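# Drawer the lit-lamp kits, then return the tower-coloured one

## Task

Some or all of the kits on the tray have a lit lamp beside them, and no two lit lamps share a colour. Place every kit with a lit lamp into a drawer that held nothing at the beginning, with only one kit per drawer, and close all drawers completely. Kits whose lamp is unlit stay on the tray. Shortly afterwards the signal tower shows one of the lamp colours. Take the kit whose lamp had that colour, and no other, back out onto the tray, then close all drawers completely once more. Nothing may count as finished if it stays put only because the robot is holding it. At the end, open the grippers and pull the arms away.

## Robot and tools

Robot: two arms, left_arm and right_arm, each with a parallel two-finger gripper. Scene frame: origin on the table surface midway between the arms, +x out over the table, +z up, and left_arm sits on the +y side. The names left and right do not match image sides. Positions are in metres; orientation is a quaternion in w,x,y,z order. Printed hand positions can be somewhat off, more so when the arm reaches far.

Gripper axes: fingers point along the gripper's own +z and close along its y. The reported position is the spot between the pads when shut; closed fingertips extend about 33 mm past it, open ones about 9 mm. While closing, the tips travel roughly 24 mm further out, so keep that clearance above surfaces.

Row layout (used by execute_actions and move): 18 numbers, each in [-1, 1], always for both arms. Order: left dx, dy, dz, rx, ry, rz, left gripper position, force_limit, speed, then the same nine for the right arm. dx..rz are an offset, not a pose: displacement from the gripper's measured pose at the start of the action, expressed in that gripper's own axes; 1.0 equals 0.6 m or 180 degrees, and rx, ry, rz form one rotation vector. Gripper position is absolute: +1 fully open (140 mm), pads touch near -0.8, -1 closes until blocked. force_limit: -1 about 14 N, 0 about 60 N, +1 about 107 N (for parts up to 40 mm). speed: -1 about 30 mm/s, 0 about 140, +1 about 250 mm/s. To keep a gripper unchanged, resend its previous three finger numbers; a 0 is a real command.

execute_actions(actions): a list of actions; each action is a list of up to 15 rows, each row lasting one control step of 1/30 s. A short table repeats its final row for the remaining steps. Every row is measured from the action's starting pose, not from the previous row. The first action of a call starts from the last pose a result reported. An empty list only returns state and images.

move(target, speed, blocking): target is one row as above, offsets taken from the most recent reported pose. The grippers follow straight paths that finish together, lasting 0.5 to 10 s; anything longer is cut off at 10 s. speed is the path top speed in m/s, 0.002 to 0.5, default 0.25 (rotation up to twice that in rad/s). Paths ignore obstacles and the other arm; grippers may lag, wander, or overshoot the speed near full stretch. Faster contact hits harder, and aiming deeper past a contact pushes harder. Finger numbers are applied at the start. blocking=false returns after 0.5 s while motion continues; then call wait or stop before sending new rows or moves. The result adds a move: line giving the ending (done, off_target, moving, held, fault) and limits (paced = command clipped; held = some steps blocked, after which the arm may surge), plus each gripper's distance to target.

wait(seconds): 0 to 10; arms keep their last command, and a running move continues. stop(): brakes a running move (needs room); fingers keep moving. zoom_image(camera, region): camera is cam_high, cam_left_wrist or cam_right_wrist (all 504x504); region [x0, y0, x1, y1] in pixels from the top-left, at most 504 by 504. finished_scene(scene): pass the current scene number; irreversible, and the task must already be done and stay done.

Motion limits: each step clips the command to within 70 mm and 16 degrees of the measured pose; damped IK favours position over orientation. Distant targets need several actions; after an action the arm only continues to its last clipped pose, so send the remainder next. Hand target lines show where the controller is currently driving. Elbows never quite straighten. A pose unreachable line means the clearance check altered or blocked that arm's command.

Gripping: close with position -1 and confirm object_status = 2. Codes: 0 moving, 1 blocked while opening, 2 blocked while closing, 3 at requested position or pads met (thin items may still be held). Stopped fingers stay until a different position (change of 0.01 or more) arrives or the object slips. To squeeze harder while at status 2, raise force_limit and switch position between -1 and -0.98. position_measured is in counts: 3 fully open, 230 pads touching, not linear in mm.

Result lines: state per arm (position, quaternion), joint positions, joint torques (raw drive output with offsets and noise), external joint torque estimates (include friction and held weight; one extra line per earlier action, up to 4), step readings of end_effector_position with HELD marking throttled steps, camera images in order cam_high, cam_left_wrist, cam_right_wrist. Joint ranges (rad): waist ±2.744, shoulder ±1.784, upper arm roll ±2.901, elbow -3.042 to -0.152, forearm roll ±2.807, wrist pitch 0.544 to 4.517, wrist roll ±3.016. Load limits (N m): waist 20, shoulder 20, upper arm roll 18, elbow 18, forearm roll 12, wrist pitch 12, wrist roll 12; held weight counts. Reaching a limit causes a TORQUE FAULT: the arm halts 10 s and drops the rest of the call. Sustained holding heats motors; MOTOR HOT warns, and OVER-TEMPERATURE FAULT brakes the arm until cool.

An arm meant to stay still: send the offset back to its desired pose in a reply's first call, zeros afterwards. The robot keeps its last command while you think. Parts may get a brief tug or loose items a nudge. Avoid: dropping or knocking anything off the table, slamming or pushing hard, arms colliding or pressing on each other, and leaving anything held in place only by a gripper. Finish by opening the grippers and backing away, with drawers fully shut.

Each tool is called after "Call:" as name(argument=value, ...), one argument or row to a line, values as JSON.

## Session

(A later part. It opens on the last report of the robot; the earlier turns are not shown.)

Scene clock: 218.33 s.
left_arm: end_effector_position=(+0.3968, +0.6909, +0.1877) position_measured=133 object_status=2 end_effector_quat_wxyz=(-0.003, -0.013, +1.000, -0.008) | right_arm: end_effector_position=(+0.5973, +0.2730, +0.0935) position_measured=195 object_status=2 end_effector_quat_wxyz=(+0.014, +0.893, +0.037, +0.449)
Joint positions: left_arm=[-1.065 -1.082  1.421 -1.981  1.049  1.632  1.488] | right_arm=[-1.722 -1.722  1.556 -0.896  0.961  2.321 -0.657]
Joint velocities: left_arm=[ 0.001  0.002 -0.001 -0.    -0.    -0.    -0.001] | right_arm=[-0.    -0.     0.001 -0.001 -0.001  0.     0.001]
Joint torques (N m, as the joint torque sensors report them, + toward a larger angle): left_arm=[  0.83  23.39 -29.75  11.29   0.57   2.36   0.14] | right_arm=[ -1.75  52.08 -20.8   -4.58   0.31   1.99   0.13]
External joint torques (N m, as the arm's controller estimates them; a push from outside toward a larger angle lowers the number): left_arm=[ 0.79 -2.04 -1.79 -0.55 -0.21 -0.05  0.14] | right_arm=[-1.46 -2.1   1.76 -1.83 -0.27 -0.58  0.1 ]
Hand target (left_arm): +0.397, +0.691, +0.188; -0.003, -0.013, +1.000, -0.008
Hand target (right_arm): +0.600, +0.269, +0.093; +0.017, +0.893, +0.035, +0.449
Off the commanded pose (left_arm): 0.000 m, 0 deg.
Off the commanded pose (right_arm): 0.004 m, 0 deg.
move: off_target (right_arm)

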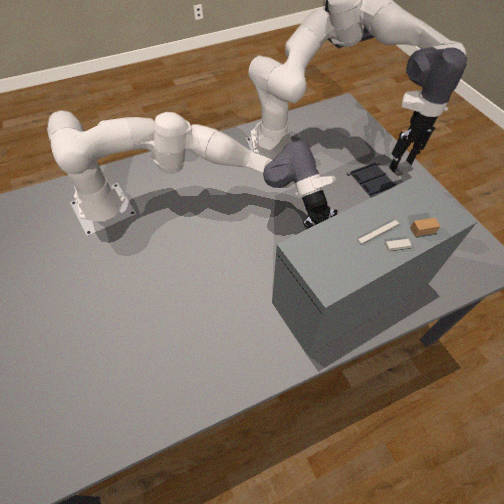

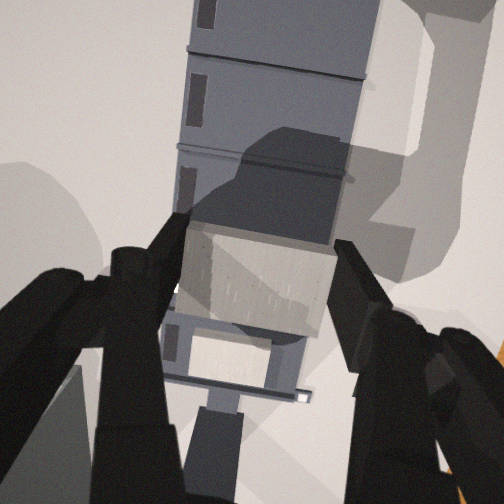

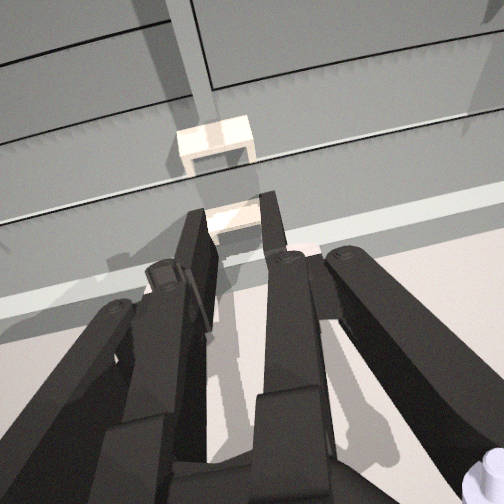

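Hand is yawed ~+4°, so pull is nearly along local axes.

Call:
move(
  target=[0,0,0,0,0,0,-1,0.2,0.2,-0.115,0.008,-0.154,0,0,0,-1,0.3,-0.2],
  speed=0.06,
)

Scene clock: 221.63 s.
left_arm: end_effector_position=(+0.3968, +0.6909, +0.1877) position_measured=133 object_status=2 end_effector_quat_wxyz=(-0.003, -0.013, +1.000, -0.008) | right_arm: end_effector_position=(+0.4820, +0.2600, +0.0895) position_measured=195 object_status=2 end_effector_quat_wxyz=(+0.014, +0.893, +0.035, +0.448)
Joint positions: left_arm=[-1.065 -1.082  1.421 -1.981  1.049  1.632  1.488] | right_arm=[-1.3   -1.716  1.632 -1.373  1.003  2.363 -0.715]
Joint velocities: left_arm=[-0.     0.001 -0.001  0.001 -0.001  0.001 -0.001] | right_arm=[ 0.002  0.004  0.004 -0.003 -0.     0.002  0.   ]
Joint torques (N m, as the joint torque sensors report them, + toward a larger angle): left_arm=[  0.23  23.82 -28.79  11.57   0.65   2.35   0.1 ] | right_arm=[  0.66  45.46 -27.5   -5.3    0.89   2.32  -0.17]
External joint torques (N m, as the arm's controller estimates them; a push from outside toward a larger angle lowers the number): left_arm=[ 0.15 -1.57 -0.88 -0.28 -0.13 -0.06  0.1 ] | right_arm=[ 0.67  0.64  2.51 -2.69  0.19 -0.35 -0.19]
Hand target (left_arm): +0.397, +0.691, +0.188; -0.003, -0.013, +1.000, -0.008
Hand target (right_arm): +0.481, +0.260, +0.089; +0.015, +0.894, +0.037, +0.446
Off the commanded pose (left_arm): 0.000 m, 0 deg.
Off the commanded pose (right_arm): 0.005 m, 0 deg.
move: off_target (right_arm)

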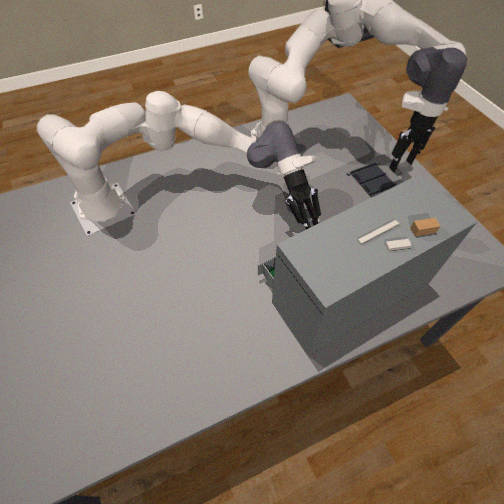

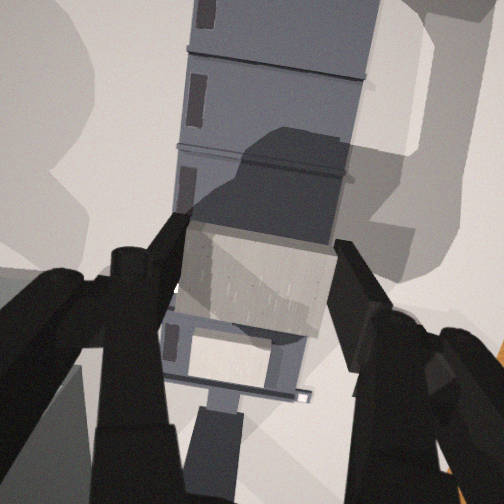

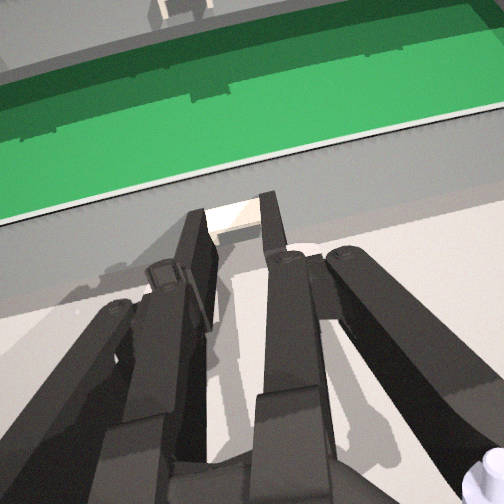

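Call:
move(
  target=[0,0,-0.05,0,0,0,-1,0.2,0.2,0,0,0,0,0,0,-0.15,0.3,0],
)

Call:
move(
  target=[0,0,-0.05,0,0,0,-1,0.2,0.2,-0.01,0,-0.09,0,0,0,-0.15,0.3,0],
)

Call:
move(
  target=[-0.08,-0.3,0,0,0,0,-1,0.2,0.2,0.1,0.65,-0.07,0,0,0,-0.15,0.3,0],
)

Call:
move(
  target=[-0.2,-0.4,0.05,0,0,0,-1,0.2,0.2,0,0,0,0,0,0,-0.15,0.3,0],
)

Scene clock: 225.20 s.
left_arm: end_effector_position=(+0.3965, +0.6933, +0.2163) position_measured=133 object_status=2 end_effector_quat_wxyz=(-0.002, -0.016, +1.000, -0.007) | right_arm: end_effector_position=(+0.4819, +0.2600, +0.0894) position_measured=148 object_status=3 end_effector_quat_wxyz=(+0.014, +0.893, +0.035, +0.448)
Joint positions: left_arm=[-1.065 -1.063  1.378 -1.941  1.018  1.587  1.496] | right_arm=[-1.3   -1.716  1.633 -1.373  1.003  2.364 -0.715]
Joint velocities: left_arm=[ 0.     0.001 -0.     0.    -0.    -0.013  0.004] | right_arm=[ 0.001  0.001  0.    -0.    -0.001 -0.    -0.   ]
Joint torques (N m, as the joint torque sensors report them, + toward a larger angle): left_arm=[ -1.42  22.3  -30.55  13.67  -0.4    1.92   0.27] | right_arm=[ -0.47  43.75 -28.62  -3.33   0.55   2.51   0.16]
External joint torques (N m, as the arm's controller estimates them; a push from outside toward a larger angle lowers the number): left_arm=[-1.34 -2.97 -2.95  1.48 -1.19 -0.5   0.27] | right_arm=[-0.62 -1.18  1.46 -0.79 -0.16 -0.18  0.14]
Hand target (left_arm): +0.397, +0.692, +0.218; -0.003, -0.013, +1.000, -0.008
Hand target (right_arm): +0.482, +0.260, +0.089; +0.014, +0.893, +0.035, +0.448
Off the commanded pose (left_arm): 0.002 m, 0 deg.
Off the commanded pose (right_arm): 0.000 m, 0 deg.
move: done

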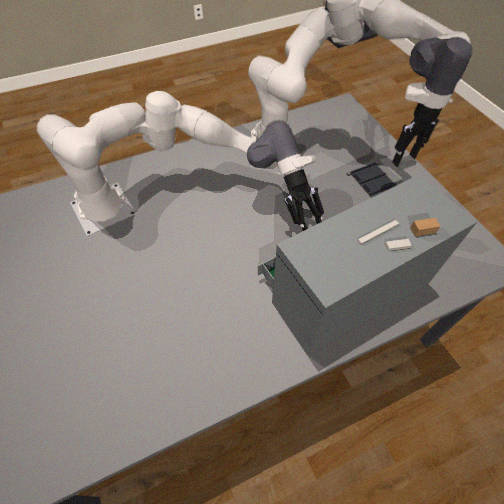

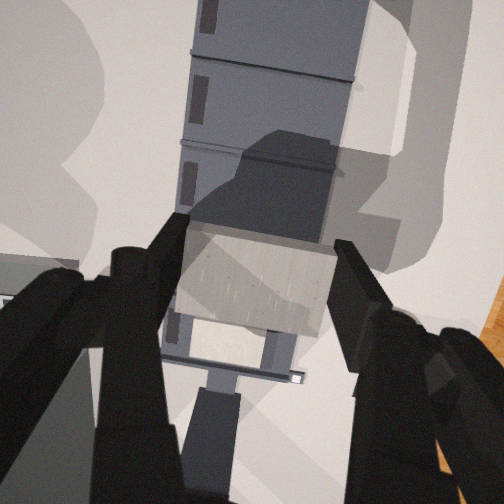

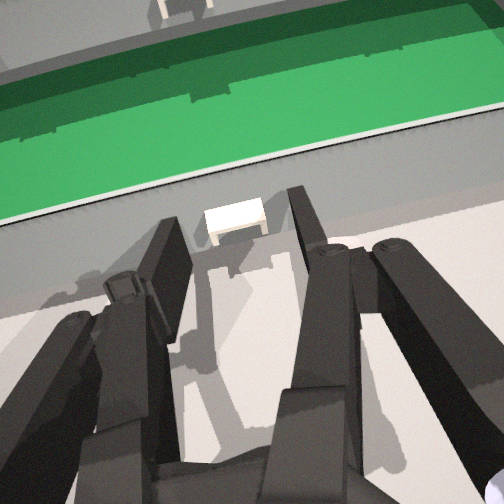

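Scene clock: 226.17 s.
left_arm: end_effector_position=(+0.3960, +0.6958, +0.2448) position_measured=133 object_status=2 end_effector_quat_wxyz=(-0.002, -0.019, +1.000, -0.005) | right_arm: end_effector_position=(+0.4332, +0.2605, +0.1141) position_measured=148 object_status=3 end_effector_quat_wxyz=(+0.010, +0.894, +0.034, +0.446)
Joint positions: left_arm=[-1.069 -1.043  1.34  -1.894  0.989  1.54   1.505] | right_arm=[-1.168 -1.685  1.617 -1.484  0.995  2.324 -0.717]
Joint velocities: left_arm=[-0.002 -0.002 -0.     0.002 -0.001 -0.009  0.004] | right_arm=[-0.    -0.002  0.002  0.     0.001 -0.005 -0.003]
Joint torques (N m, as the joint torque sensors report them, + toward a larger angle): left_arm=[ -1.76  22.89 -28.96  13.56  -0.39   1.98   0.33] | right_arm=[ -0.58  41.64 -30.53  -4.94  -0.46   2.11  -0.22]
External joint torques (N m, as the arm's controller estimates them; a push from outside toward a larger angle lowers the number): left_arm=[-1.74 -2.23 -1.91  1.01 -1.18 -0.43  0.33] | right_arm=[-0.46 -0.73  0.68 -2.56 -1.09 -0.58 -0.25]
Hand target (left_arm): +0.396, +0.694, +0.246; -0.002, -0.016, +1.000, -0.007
Hand target (right_arm): +0.435, +0.258, +0.115; +0.014, +0.894, +0.036, +0.447
Off the commanded pose (left_arm): 0.003 m, 0 deg.
Off the commanded pose (right_arm): 0.004 m, 1 deg.
move: off_target (right_arm)

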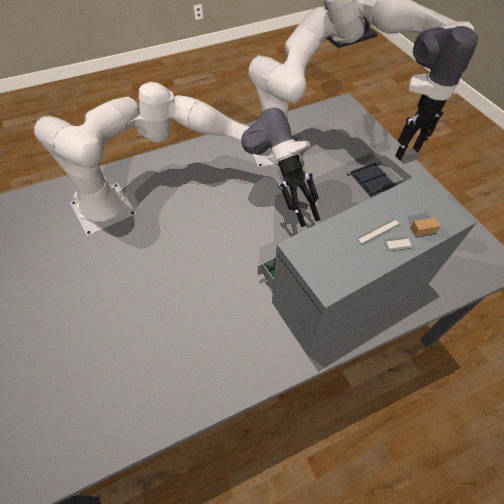

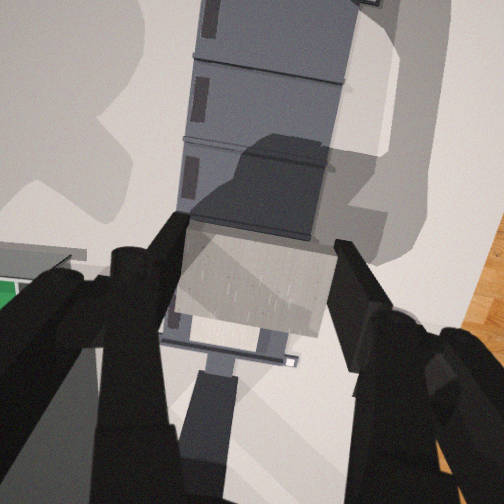

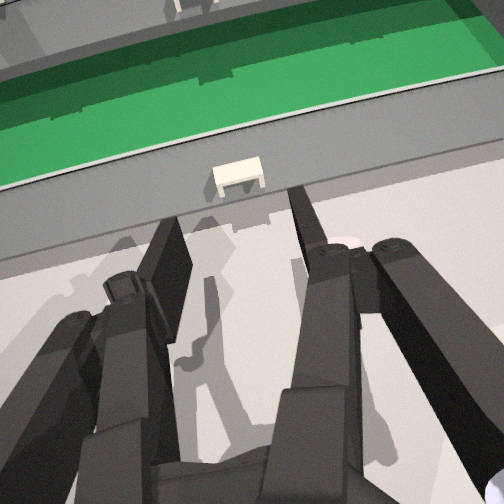

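Scene clock: 229.17 s.
left_arm: end_effector_position=(+0.4507, +0.5179, +0.2512) position_measured=133 object_status=2 end_effector_quat_wxyz=(+0.002, -0.016, +1.000, -0.004) | right_arm: end_effector_position=(+0.4555, -0.1238, +0.1982) position_measured=148 object_status=3 end_effector_quat_wxyz=(+0.006, +0.897, +0.029, +0.440)
Joint positions: left_arm=[-1.258 -0.924  1.297 -2.015  0.873  1.641  1.203] | right_arm=[-0.754 -1.035  1.64  -2.624  1.478  2.974 -1.771]
Joint velocities: left_arm=[ 0.001  0.    -0.     0.001 -0.001 -0.    -0.004] | right_arm=[-0.003  0.022  0.003 -0.     0.019  0.027 -0.062]
Joint torques (N m, as the joint torque sensors report them, + toward a larger angle): left_arm=[ -0.68  17.24 -25.37  14.05  -0.07   2.77  -0.12] | right_arm=[ -1.85  16.13 -19.34   6.71   1.62   3.64  -0.24]
External joint torques (N m, as the arm's controller estimates them; a push from outside toward a larger angle lowers the number): left_arm=[-0.73 -1.97 -0.79 -1.44 -0.86  0.32 -0.12] | right_arm=[-1.78  1.71  2.72 -1.33  1.11  0.19 -0.26]
Hand target (left_arm): +0.451, +0.516, +0.251; +0.002, -0.018, +1.000, -0.006
Hand target (right_arm): +0.456, -0.126, +0.198; +0.011, +0.897, +0.037, +0.441
Off the commanded pose (left_arm): 0.005 m, 1 deg.
Off the commanded pose (right_arm): 0.007 m, 1 deg.
move: off_target (left_arm, right_arm)

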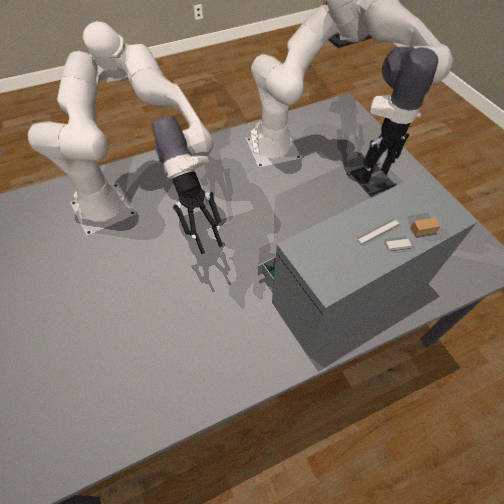

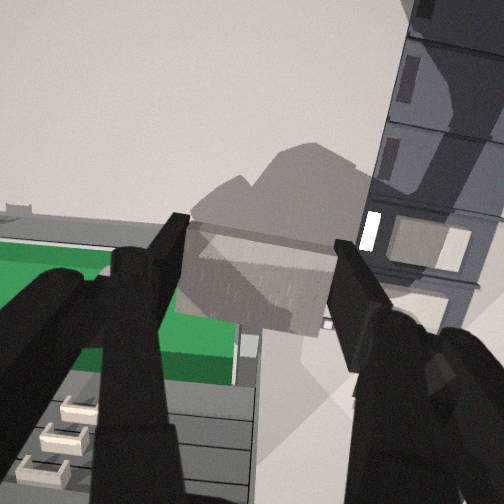

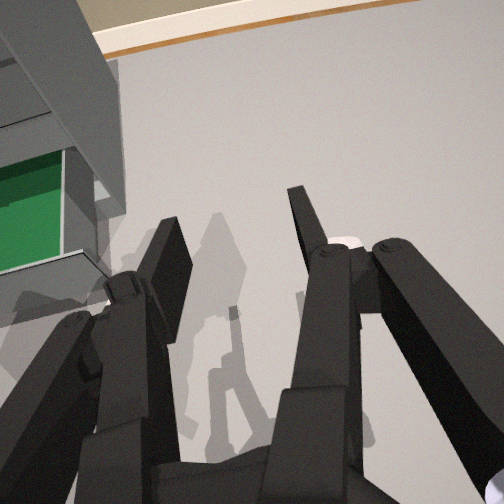

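Scene clock: 230.93 s.
left_arm: end_effector_position=(+0.5780, +0.2768, +0.2309) position_measured=133 object_status=2 end_effector_quat_wxyz=(+0.009, -0.009, +1.000, -0.009) | right_arm: end_effector_position=(+0.4555, -0.1238, +0.1982) position_measured=148 object_status=3 end_effector_quat_wxyz=(+0.006, +0.897, +0.029, +0.440)
Joint positions: left_arm=[-2.067 -0.816  1.676 -1.657  0.815  1.73   0.933] | right_arm=[-0.754 -1.035  1.64  -2.624  1.478  2.974 -1.772]
Joint velocities: left_arm=[-0.004  0.    -0.    -0.001 -0.003 -0.001 -0.025] | right_arm=[ 0.    -0.     0.    -0.001 -0.001  0.    -0.   ]
Joint torques (N m, as the joint torque sensors report them, + toward a larger angle): left_arm=[ -0.9   30.53 -24.18  18.35  -0.53   2.08  -0.14] | right_arm=[ -0.42  14.33 -21.11   7.85   0.4    3.36   0.14]
External joint torques (N m, as the arm's controller estimates them; a push from outside toward a larger angle lowers the number): left_arm=[-0.86 -0.42 -1.17  1.52 -1.31 -0.42 -0.14] | right_arm=[-0.37 -0.19  0.97 -0.24 -0.12 -0.09  0.11]
Hand target (left_arm): +0.577, +0.276, +0.232; +0.007, -0.015, +1.000, -0.009
Hand target (right_arm): +0.456, -0.124, +0.198; +0.006, +0.897, +0.029, +0.440
Off the commanded pose (left_arm): 0.009 m, 1 deg.
Off the commanded pose (right_arm): 0.000 m, 0 deg.
move: off_target (left_arm)

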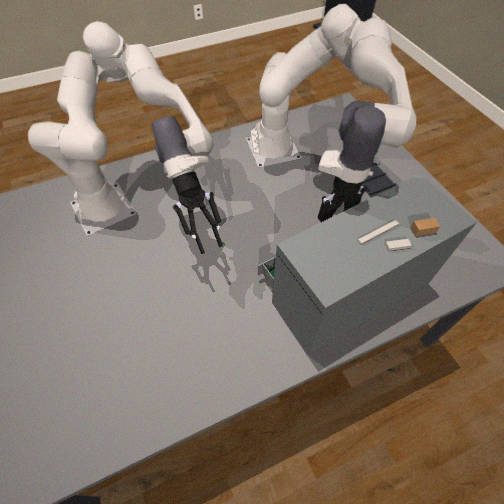

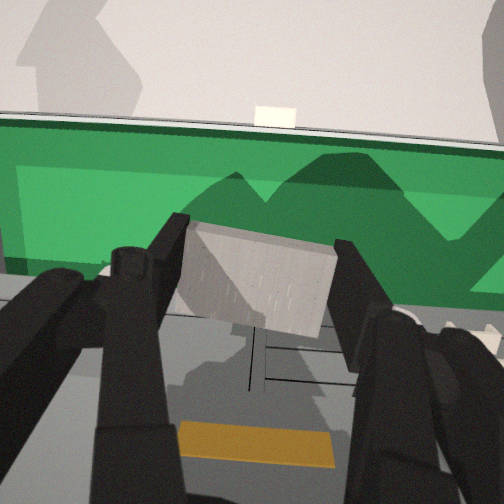

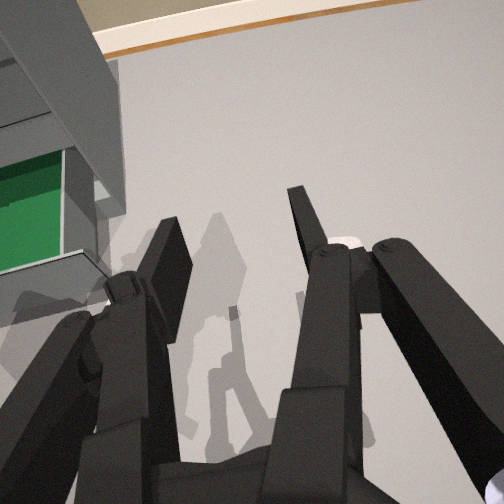

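Call:
move(
  target=[0.022,-0.01,0.02,0,0,0,-1,0.2,0.2,0,0,0,0,0,0,-0.15,0.3,0],
  speed=0.08,
)

Call:
move(
  target=[0,0,0.15,0,0,0,-1,0.2,0.2,0,0,0,0,0,0,-0.15,0.3,0],
  speed=0.08,
)

Call:
move(
  target=[0,0,0.035,0,0,0,-1,0.2,0.2,0,0,0,0,0,0,-0.15,0.3,0],
  speed=0.02,
)

Scene clock: 234.17 s.
left_arm: end_effector_position=(+0.5637, +0.2704, +0.2175) position_measured=133 object_status=2 end_effector_quat_wxyz=(+0.005, -0.005, +1.000, -0.008) | right_arm: end_effector_position=(+0.4555, -0.1238, +0.1982) position_measured=148 object_status=3 end_effector_quat_wxyz=(+0.006, +0.897, +0.029, +0.440)
Joint positions: left_arm=[-2.035 -0.812  1.663 -1.725  0.815  1.761  0.913] | right_arm=[-0.754 -1.035  1.64  -2.624  1.478  2.974 -1.772]
Joint velocities: left_arm=[ 0.005  0.009 -0.001 -0.005 -0.001  0.021 -0.013] | right_arm=[-0.    -0.    -0.001 -0.001  0.    -0.     0.   ]
Joint torques (N m, as the joint torque sensors report them, + toward a larger angle): left_arm=[  0.91  28.92 -26.38  15.09   1.18   2.89  -0.09] | right_arm=[ -0.35  14.53 -20.96   7.73   0.46   3.34   0.14]
External joint torques (N m, as the arm's controller estimates them; a push from outside toward a larger angle lowers the number): left_arm=[ 1.11 -0.47 -3.16 -1.79  0.43  0.4  -0.09] | right_arm=[-0.3  -0.02  1.15 -0.34 -0.07 -0.11  0.12]
Hand target (left_arm): +0.565, +0.270, +0.219; +0.009, -0.009, +1.000, -0.009
Hand target (right_arm): +0.456, -0.124, +0.198; +0.006, +0.897, +0.029, +0.440
Off the commanded pose (left_arm): 0.002 m, 1 deg.
Off the commanded pose (right_arm): 0.000 m, 0 deg.
move: done

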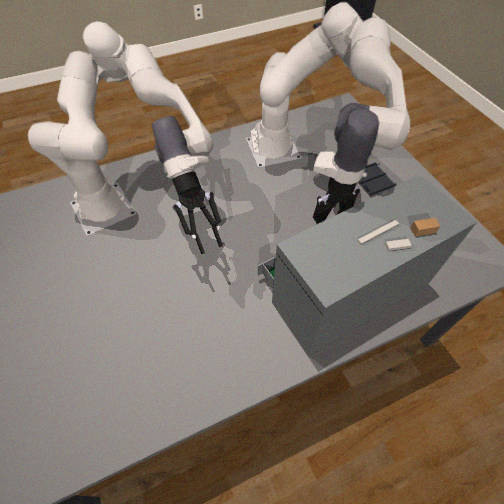

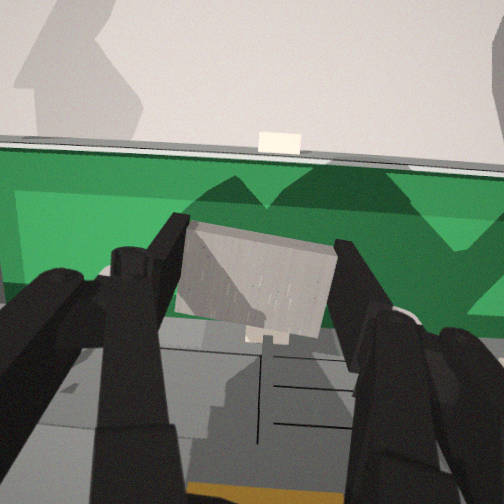

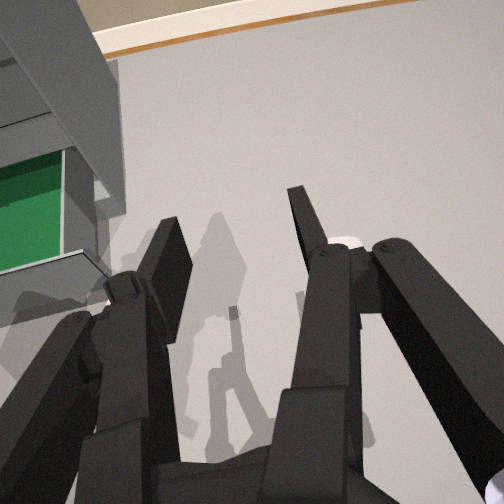

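Scene clock: 235.77 s.
left_arm: end_effector_position=(+0.5637, +0.2690, +0.1280) position_measured=133 object_status=2 end_effector_quat_wxyz=(+0.003, -0.004, +1.000, -0.009) | right_arm: end_effector_position=(+0.4555, -0.1238, +0.1982) position_measured=148 object_status=3 end_effector_quat_wxyz=(+0.006, +0.897, +0.029, +0.440)
Joint positions: left_arm=[-2.074 -0.878  1.791 -1.822  0.905  1.914  0.871] | right_arm=[-0.754 -1.035  1.64  -2.624  1.478  2.974 -1.772]
Joint velocities: left_arm=[-0.002 -0.     0.003 -0.    -0.001  0.012 -0.009] | right_arm=[-0.001  0.001 -0.     0.    -0.002 -0.     0.001]
Joint torques (N m, as the joint torque sensors report them, + toward a larger angle): left_arm=[ -1.12  29.47 -24.31  14.35   1.77   3.    -0.11] | right_arm=[ -0.64  14.61 -21.01   7.66   0.42   3.39   0.11]
External joint torques (N m, as the arm's controller estimates them; a push from outside toward a larger angle lowers the number): left_arm=[-0.98 -2.16 -0.02 -1.4   1.04  0.51 -0.11] | right_arm=[-0.65  0.03  1.05 -0.47 -0.1  -0.06  0.09]
Hand target (left_arm): +0.565, +0.268, +0.128; +0.005, -0.005, +1.000, -0.008
Hand target (right_arm): +0.456, -0.124, +0.198; +0.006, +0.897, +0.029, +0.440
Off the commanded pose (left_arm): 0.001 m, 0 deg.
Off the commanded pose (right_arm): 0.000 m, 0 deg.
move: done

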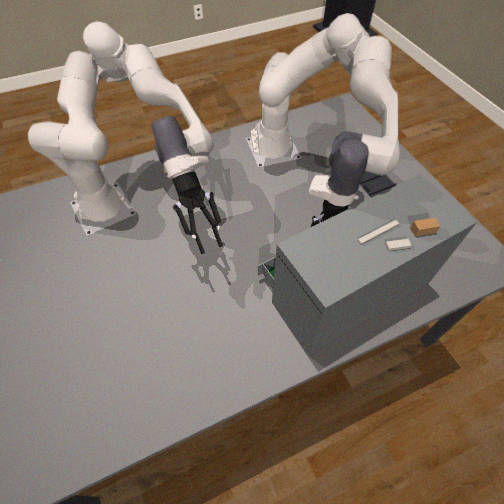

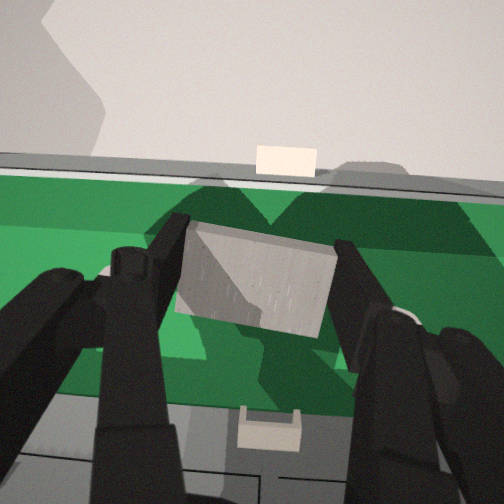

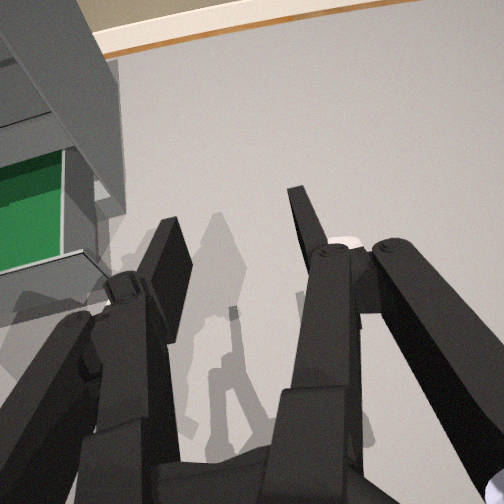

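Scene clock: 237.07 s.
left_arm: end_effector_position=(+0.5632, +0.2700, +0.1081) position_measured=133 object_status=2 end_effector_quat_wxyz=(+0.001, -0.004, +1.000, -0.009) | right_arm: end_effector_position=(+0.4555, -0.1238, +0.1982) position_measured=148 object_status=3 end_effector_quat_wxyz=(+0.006, +0.897, +0.029, +0.440)
Joint positions: left_arm=[-2.088 -0.89   1.827 -1.835  0.92   1.947  0.866] | right_arm=[-0.754 -1.035  1.64  -2.624  1.478  2.974 -1.772]
Joint velocities: left_arm=[-0.002 -0.001  0.005  0.002  0.001  0.011 -0.002] | right_arm=[-0.    -0.     0.001 -0.     0.001 -0.     0.001]
Joint torques (N m, as the joint torque sensors report them, + toward a larger angle): left_arm=[ -0.77  29.99 -24.81  13.9    1.64   2.82  -0.12] | right_arm=[ -0.33  14.42 -21.1    7.73   0.45   3.36   0.13]
External joint torques (N m, as the arm's controller estimates them; a push from outside toward a larger angle lowers the number): left_arm=[-1.02 -2.32 -0.68 -1.78  0.91  0.34 -0.11] | right_arm=[-0.3  -0.1   0.95 -0.34 -0.07 -0.09  0.1 ]
Hand target (left_arm): +0.564, +0.268, +0.107; +0.003, -0.003, +1.000, -0.009
Hand target (right_arm): +0.456, -0.124, +0.198; +0.006, +0.897, +0.029, +0.440
Off the commanded pose (left_arm): 0.002 m, 0 deg.
Off the commanded pose (right_arm): 0.000 m, 0 deg.
move: done

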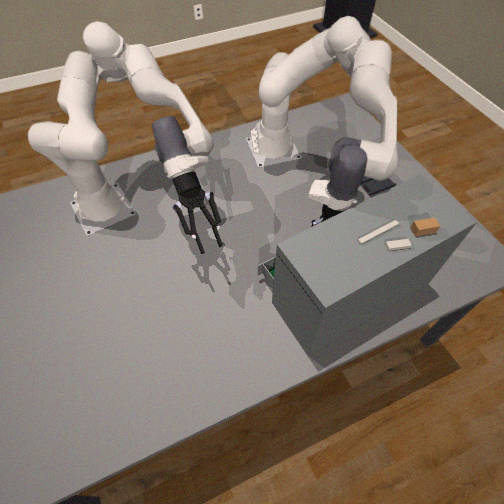

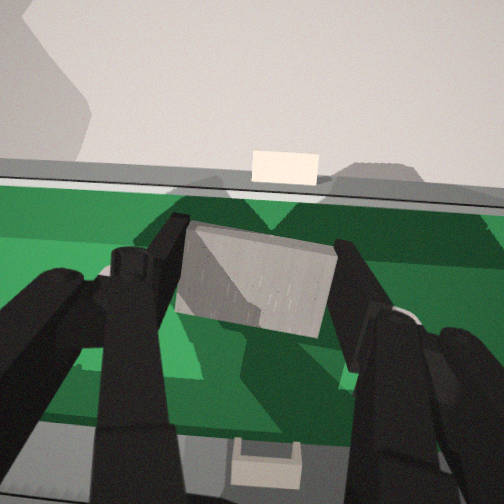

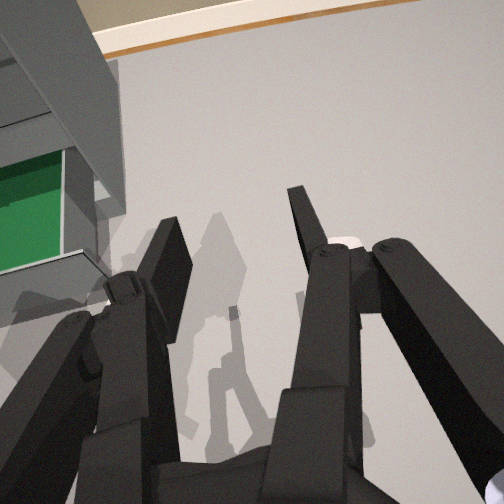

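Call:
move(
  target=[-0.01,0,0.02,0,0,0,-1,0.2,0.2,0,0,0,0,0,0,-0.15,0.3,0],
  speed=0.015,
)

Call:
move(
  target=[0,0,0,0,0,0,0.25,0.2,0.2,0,0,0,0,0,0,-0.15,0.3,0],
)

Call:
move(
  target=[0.02,0,-0.21,0,0,0,0.25,0.2,0.2,0,0,0,0,0,0,-0.15,0.3,0],
  speed=0.15,
)

Call:
move(
  target=[0.19,0.4,0,0,0,0,0.25,0.2,0.2,-0.03,-0.2,-0.02,0,0,0,-0.15,0.3,0],
)

Call:
move(
  target=[-0.04,0.3,0.15,0,0,0,0.25,0.2,0.2,-0.12,-0.44,0.11,0,0,0,-0.15,0.3,0],
)

Scene clock: 241.80 s.
left_arm: end_effector_position=(+0.5665, +0.2700, +0.0959) position_measured=133 object_status=2 end_effector_quat_wxyz=(-0.002, -0.005, +1.000, -0.009) | right_arm: end_effector_position=(+0.4555, -0.1238, +0.1982) position_measured=148 object_status=3 end_effector_quat_wxyz=(+0.006, +0.897, +0.029, +0.440)
Joint positions: left_arm=[-2.112 -0.905  1.857 -1.82   0.928  1.956  0.865] | right_arm=[-0.754 -1.035  1.64  -2.624  1.478  2.974 -1.772]
Joint velocities: left_arm=[-0.003  0.     0.003  0.004  0.001  0.006 -0.001] | right_arm=[-0.     0.    -0.001  0.001  0.001  0.     0.001]
Joint torques (N m, as the joint torque sensors report them, + toward a larger angle): left_arm=[ -1.25  30.75 -25.1   16.02   1.66   2.99   0.17] | right_arm=[ -0.44  14.41 -21.1    7.71   0.45   3.33   0.11]
External joint torques (N m, as the arm's controller estimates them; a push from outside toward a larger angle lowers the number): left_arm=[-1.34 -2.65 -0.8   0.62  0.94  0.51  0.17] | right_arm=[-0.47 -0.13  0.92 -0.38 -0.07 -0.11  0.09]
Hand target (left_arm): +0.569, +0.270, +0.096; +0.001, -0.004, +1.000, -0.009
Hand target (right_arm): +0.456, -0.124, +0.198; +0.006, +0.897, +0.029, +0.440
Off the commanded pose (left_arm): 0.003 m, 0 deg.
Off the commanded pose (right_arm): 0.000 m, 0 deg.
move: done

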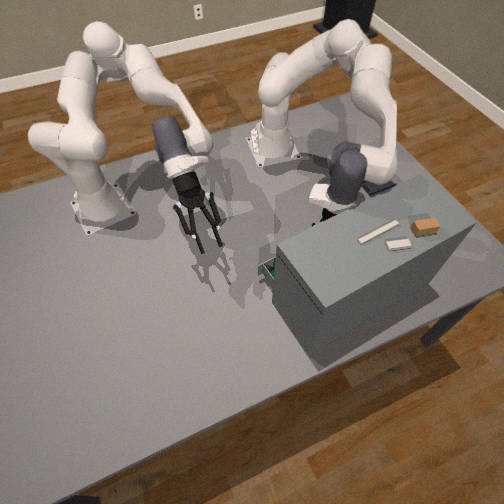

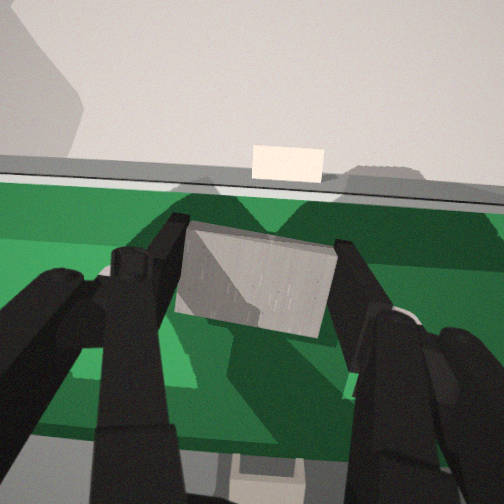

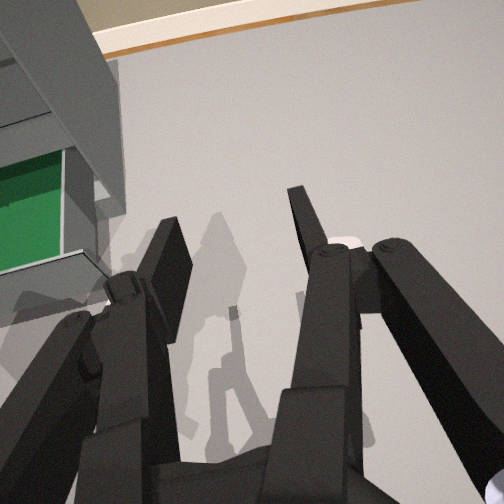

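Scene clock: 242.30 s.
left_arm: end_effector_position=(+0.5665, +0.2700, +0.0959) position_measured=98 object_status=3 end_effector_quat_wxyz=(-0.002, -0.005, +1.000, -0.009) | right_arm: end_effector_position=(+0.4555, -0.1238, +0.1982) position_measured=148 object_status=3 end_effector_quat_wxyz=(+0.006, +0.897, +0.029, +0.440)
Joint positions: left_arm=[-2.112 -0.905  1.857 -1.82   0.928  1.956  0.865] | right_arm=[-0.754 -1.035  1.64  -2.624  1.478  2.974 -1.772]
Joint velocities: left_arm=[ 0.001  0.001 -0.     0.001  0.001 -0.    -0.   ] | right_arm=[ 0.001 -0.     0.    -0.001 -0.     0.    -0.001]
Joint torques (N m, as the joint torque sensors report them, + toward a larger angle): left_arm=[  0.49  31.39 -25.61  14.78   0.56   2.41   0.09] | right_arm=[ -0.51  14.22 -21.23   7.81   0.46   3.35   0.09]
External joint torques (N m, as the arm's controller estimates them; a push from outside toward a larger angle lowers the number): left_arm=[ 0.38 -2.02 -1.32 -0.65 -0.17 -0.07  0.09] | right_arm=[-0.61 -0.33  0.74 -0.33 -0.06 -0.09  0.07]
Hand target (left_arm): +0.567, +0.270, +0.096; -0.002, -0.005, +1.000, -0.009
Hand target (right_arm): +0.456, -0.124, +0.198; +0.006, +0.897, +0.029, +0.440
Off the commanded pose (left_arm): 0.000 m, 0 deg.
Off the commanded pose (right_arm): 0.000 m, 0 deg.
move: done

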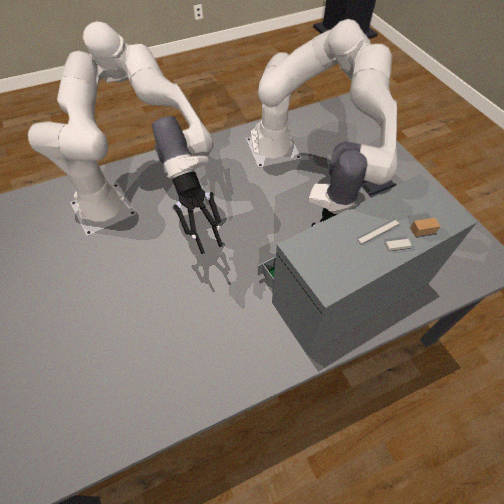

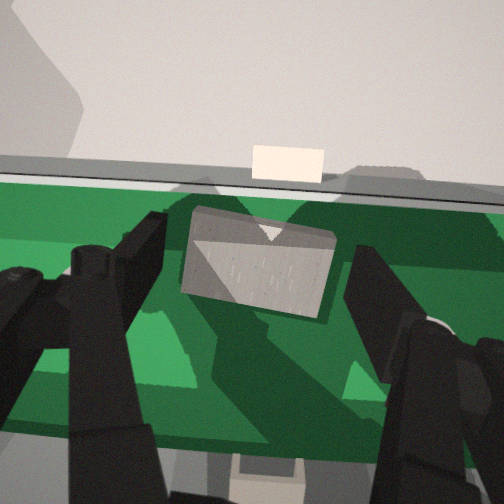

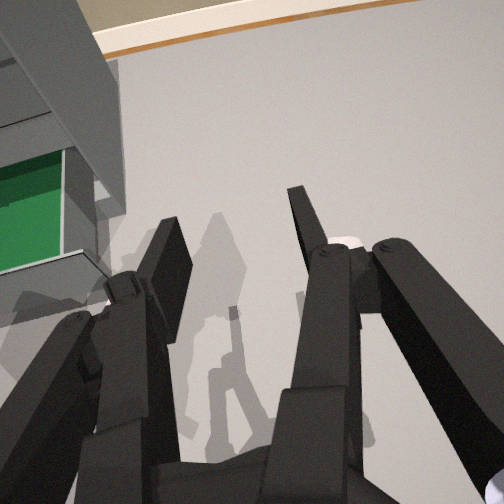

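Scene clock: 243.77 s.
left_arm: end_effector_position=(+0.5559, +0.2731, +0.2211) position_measured=98 object_status=3 end_effector_quat_wxyz=(-0.001, -0.007, +1.000, -0.007) | right_arm: end_effector_position=(+0.4555, -0.1238, +0.1982) position_measured=148 object_status=3 end_effector_quat_wxyz=(+0.006, +0.897, +0.029, +0.440)
Joint positions: left_arm=[-2.016 -0.789  1.656 -1.739  0.788  1.757  0.919] | right_arm=[-0.754 -1.035  1.64  -2.624  1.478  2.974 -1.772]
Joint velocities: left_arm=[-0.    -0.001 -0.003  0.     0.001 -0.012  0.007] | right_arm=[-0.    -0.001  0.001  0.002 -0.     0.     0.002]
Joint torques (N m, as the joint torque sensors report them, + toward a larger angle): left_arm=[  2.14  25.75 -25.06  18.3   -0.46   1.9    0.24] | right_arm=[ -0.49  14.57 -21.12   7.65   0.43   3.35   0.14]
External joint torques (N m, as the arm's controller estimates them; a push from outside toward a larger angle lowers the number): left_arm=[ 2.15 -2.67 -2.45  0.98 -1.22 -0.57  0.25] | right_arm=[-0.46  0.04  0.94 -0.46 -0.08 -0.1   0.12]
Hand target (left_arm): +0.555, +0.274, +0.222; -0.003, -0.006, +1.000, -0.009
Hand target (right_arm): +0.456, -0.124, +0.198; +0.006, +0.897, +0.029, +0.440
Off the commanded pose (left_arm): 0.002 m, 0 deg.
Off the commanded pose (right_arm): 0.000 m, 0 deg.
move: done

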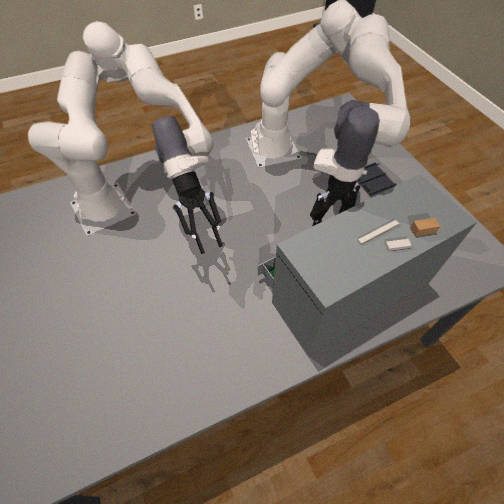

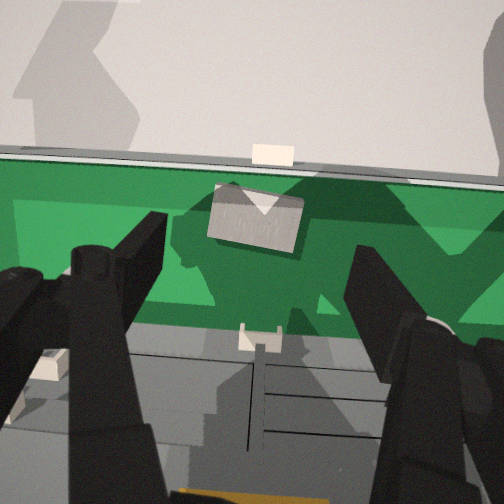

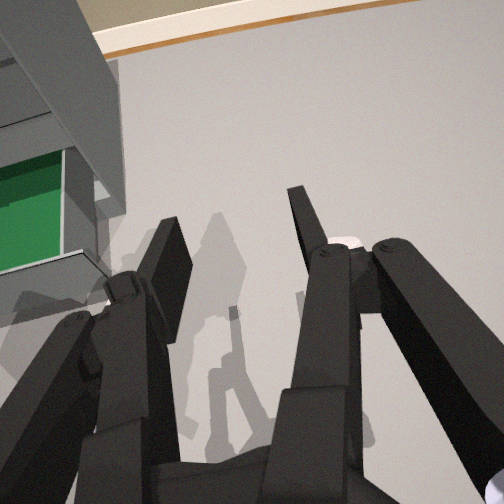

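Scene clock: 245.70 s.
left_arm: end_effector_position=(+0.4396, +0.5163, +0.2133) position_measured=98 object_status=3 end_effector_quat_wxyz=(-0.006, -0.015, +1.000, -0.004) | right_arm: end_effector_position=(+0.4298, -0.0063, +0.1879) position_measured=148 object_status=3 end_effector_quat_wxyz=(+0.009, +0.896, +0.035, +0.442)
Joint positions: left_arm=[-1.233 -0.932  1.34  -2.097  0.898  1.705  1.191] | right_arm=[-0.731 -1.37   1.658 -2.422  1.262  2.678 -1.333]
Joint velocities: left_arm=[ 0.001  0.    -0.    -0.001  0.001  0.001  0.021] | right_arm=[-0.001 -0.013 -0.002  0.003 -0.001 -0.021  0.033]
Joint torques (N m, as the joint torque sensors report them, + toward a larger angle): left_arm=[  0.82  17.08 -26.45  13.9    1.66   1.98   0.26] | right_arm=[ -1.41  18.47 -29.44   3.32   0.62   3.02   0.47]
External joint torques (N m, as the arm's controller estimates them; a push from outside toward a larger angle lowers the number): left_arm=[ 0.85 -1.61 -1.89 -1.29  0.89 -0.42  0.26] | right_arm=[-1.28 -2.2  -0.94  0.3  -0.49 -0.37  0.45]
Hand target (left_arm): +0.439, +0.517, +0.213; -0.006, -0.009, +1.000, -0.002
Hand target (right_arm): +0.430, -0.006, +0.189; +0.006, +0.897, +0.028, +0.441
Off the commanded pose (left_arm): 0.007 m, 1 deg.
Off the commanded pose (right_arm): 0.002 m, 1 deg.
move: off_target (left_arm)

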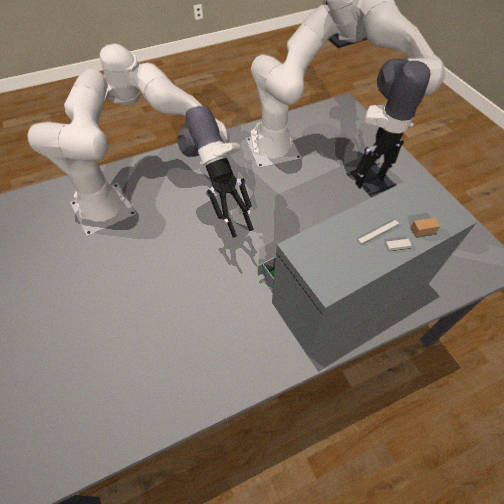

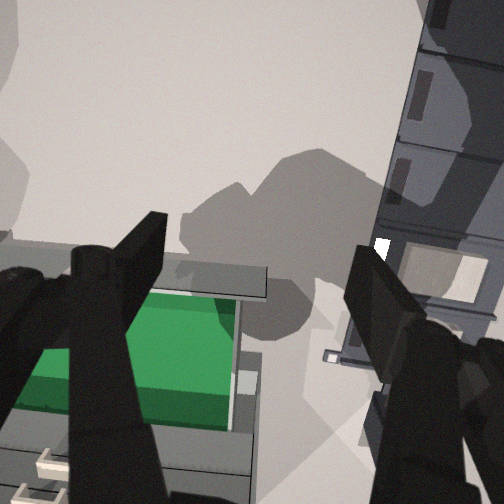

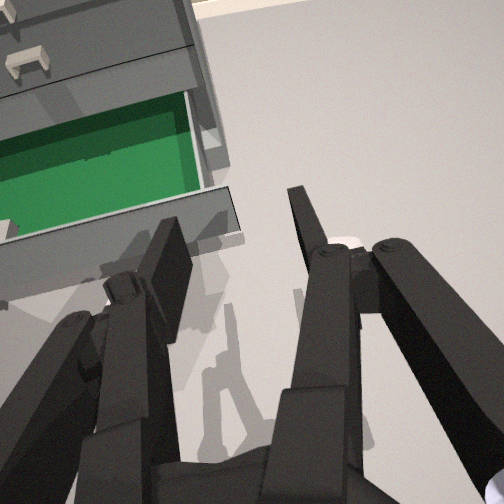

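Scene clock: 247.87 s.
left_arm: end_effector_position=(+0.4555, +0.6950, +0.1179) position_measured=98 object_status=3 end_effector_quat_wxyz=(-0.009, -0.020, +1.000, -0.005) | right_arm: end_effector_position=(+0.4245, +0.2554, +0.0854) position_measured=148 object_status=3 end_effector_quat_wxyz=(+0.010, +0.894, +0.040, +0.445)
Joint positions: left_arm=[-1.29  -1.089  1.64  -1.852  1.107  1.743  1.459] | right_arm=[-1.137 -1.747  1.625 -1.511  1.06   2.334 -0.727]
Joint velocities: left_arm=[ 0.     0.    -0.001 -0.001  0.001 -0.     0.01 ] | right_arm=[ 0.    -0.001 -0.002  0.001 -0.001 -0.009  0.029]
Joint torques (N m, as the joint torque sensors report them, + toward a larger angle): left_arm=[ -1.26  28.74 -29.33  11.69   1.6    2.12   0.23] | right_arm=[ -1.52  39.07 -31.72  -3.89   0.55   2.25   0.54]
External joint torques (N m, as the arm's controller estimates them; a push from outside toward a larger angle lowers the number): left_arm=[-1.35 -2.78 -0.97  0.32  0.82 -0.25  0.23] | right_arm=[-1.6  -2.36 -0.43 -0.1  -0.1  -0.46  0.52]
Hand target (left_arm): +0.456, +0.696, +0.118; -0.009, -0.016, +1.000, -0.004
Hand target (right_arm): +0.425, +0.255, +0.086; +0.008, +0.895, +0.033, +0.446
Off the commanded pose (left_arm): 0.004 m, 1 deg.
Off the commanded pose (right_arm): 0.008 m, 1 deg.
move: off_target (left_arm, right_arm)

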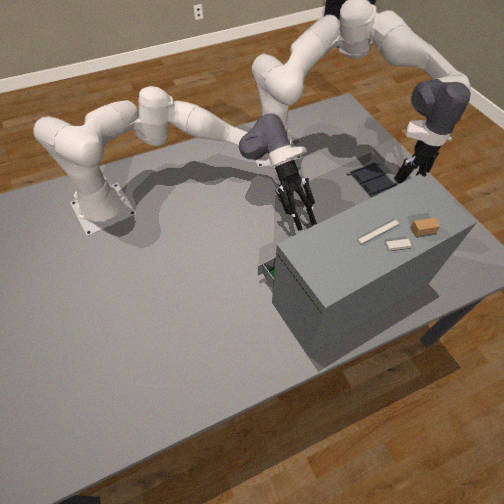

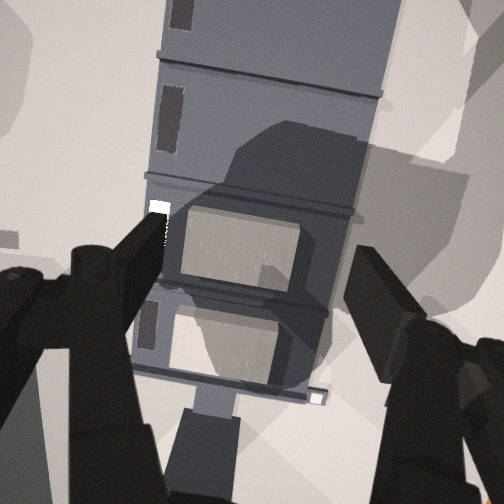

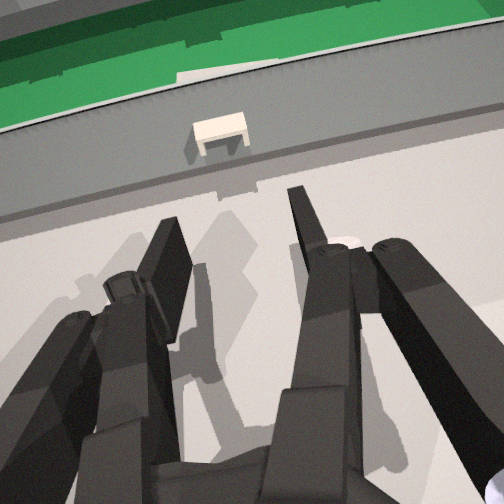

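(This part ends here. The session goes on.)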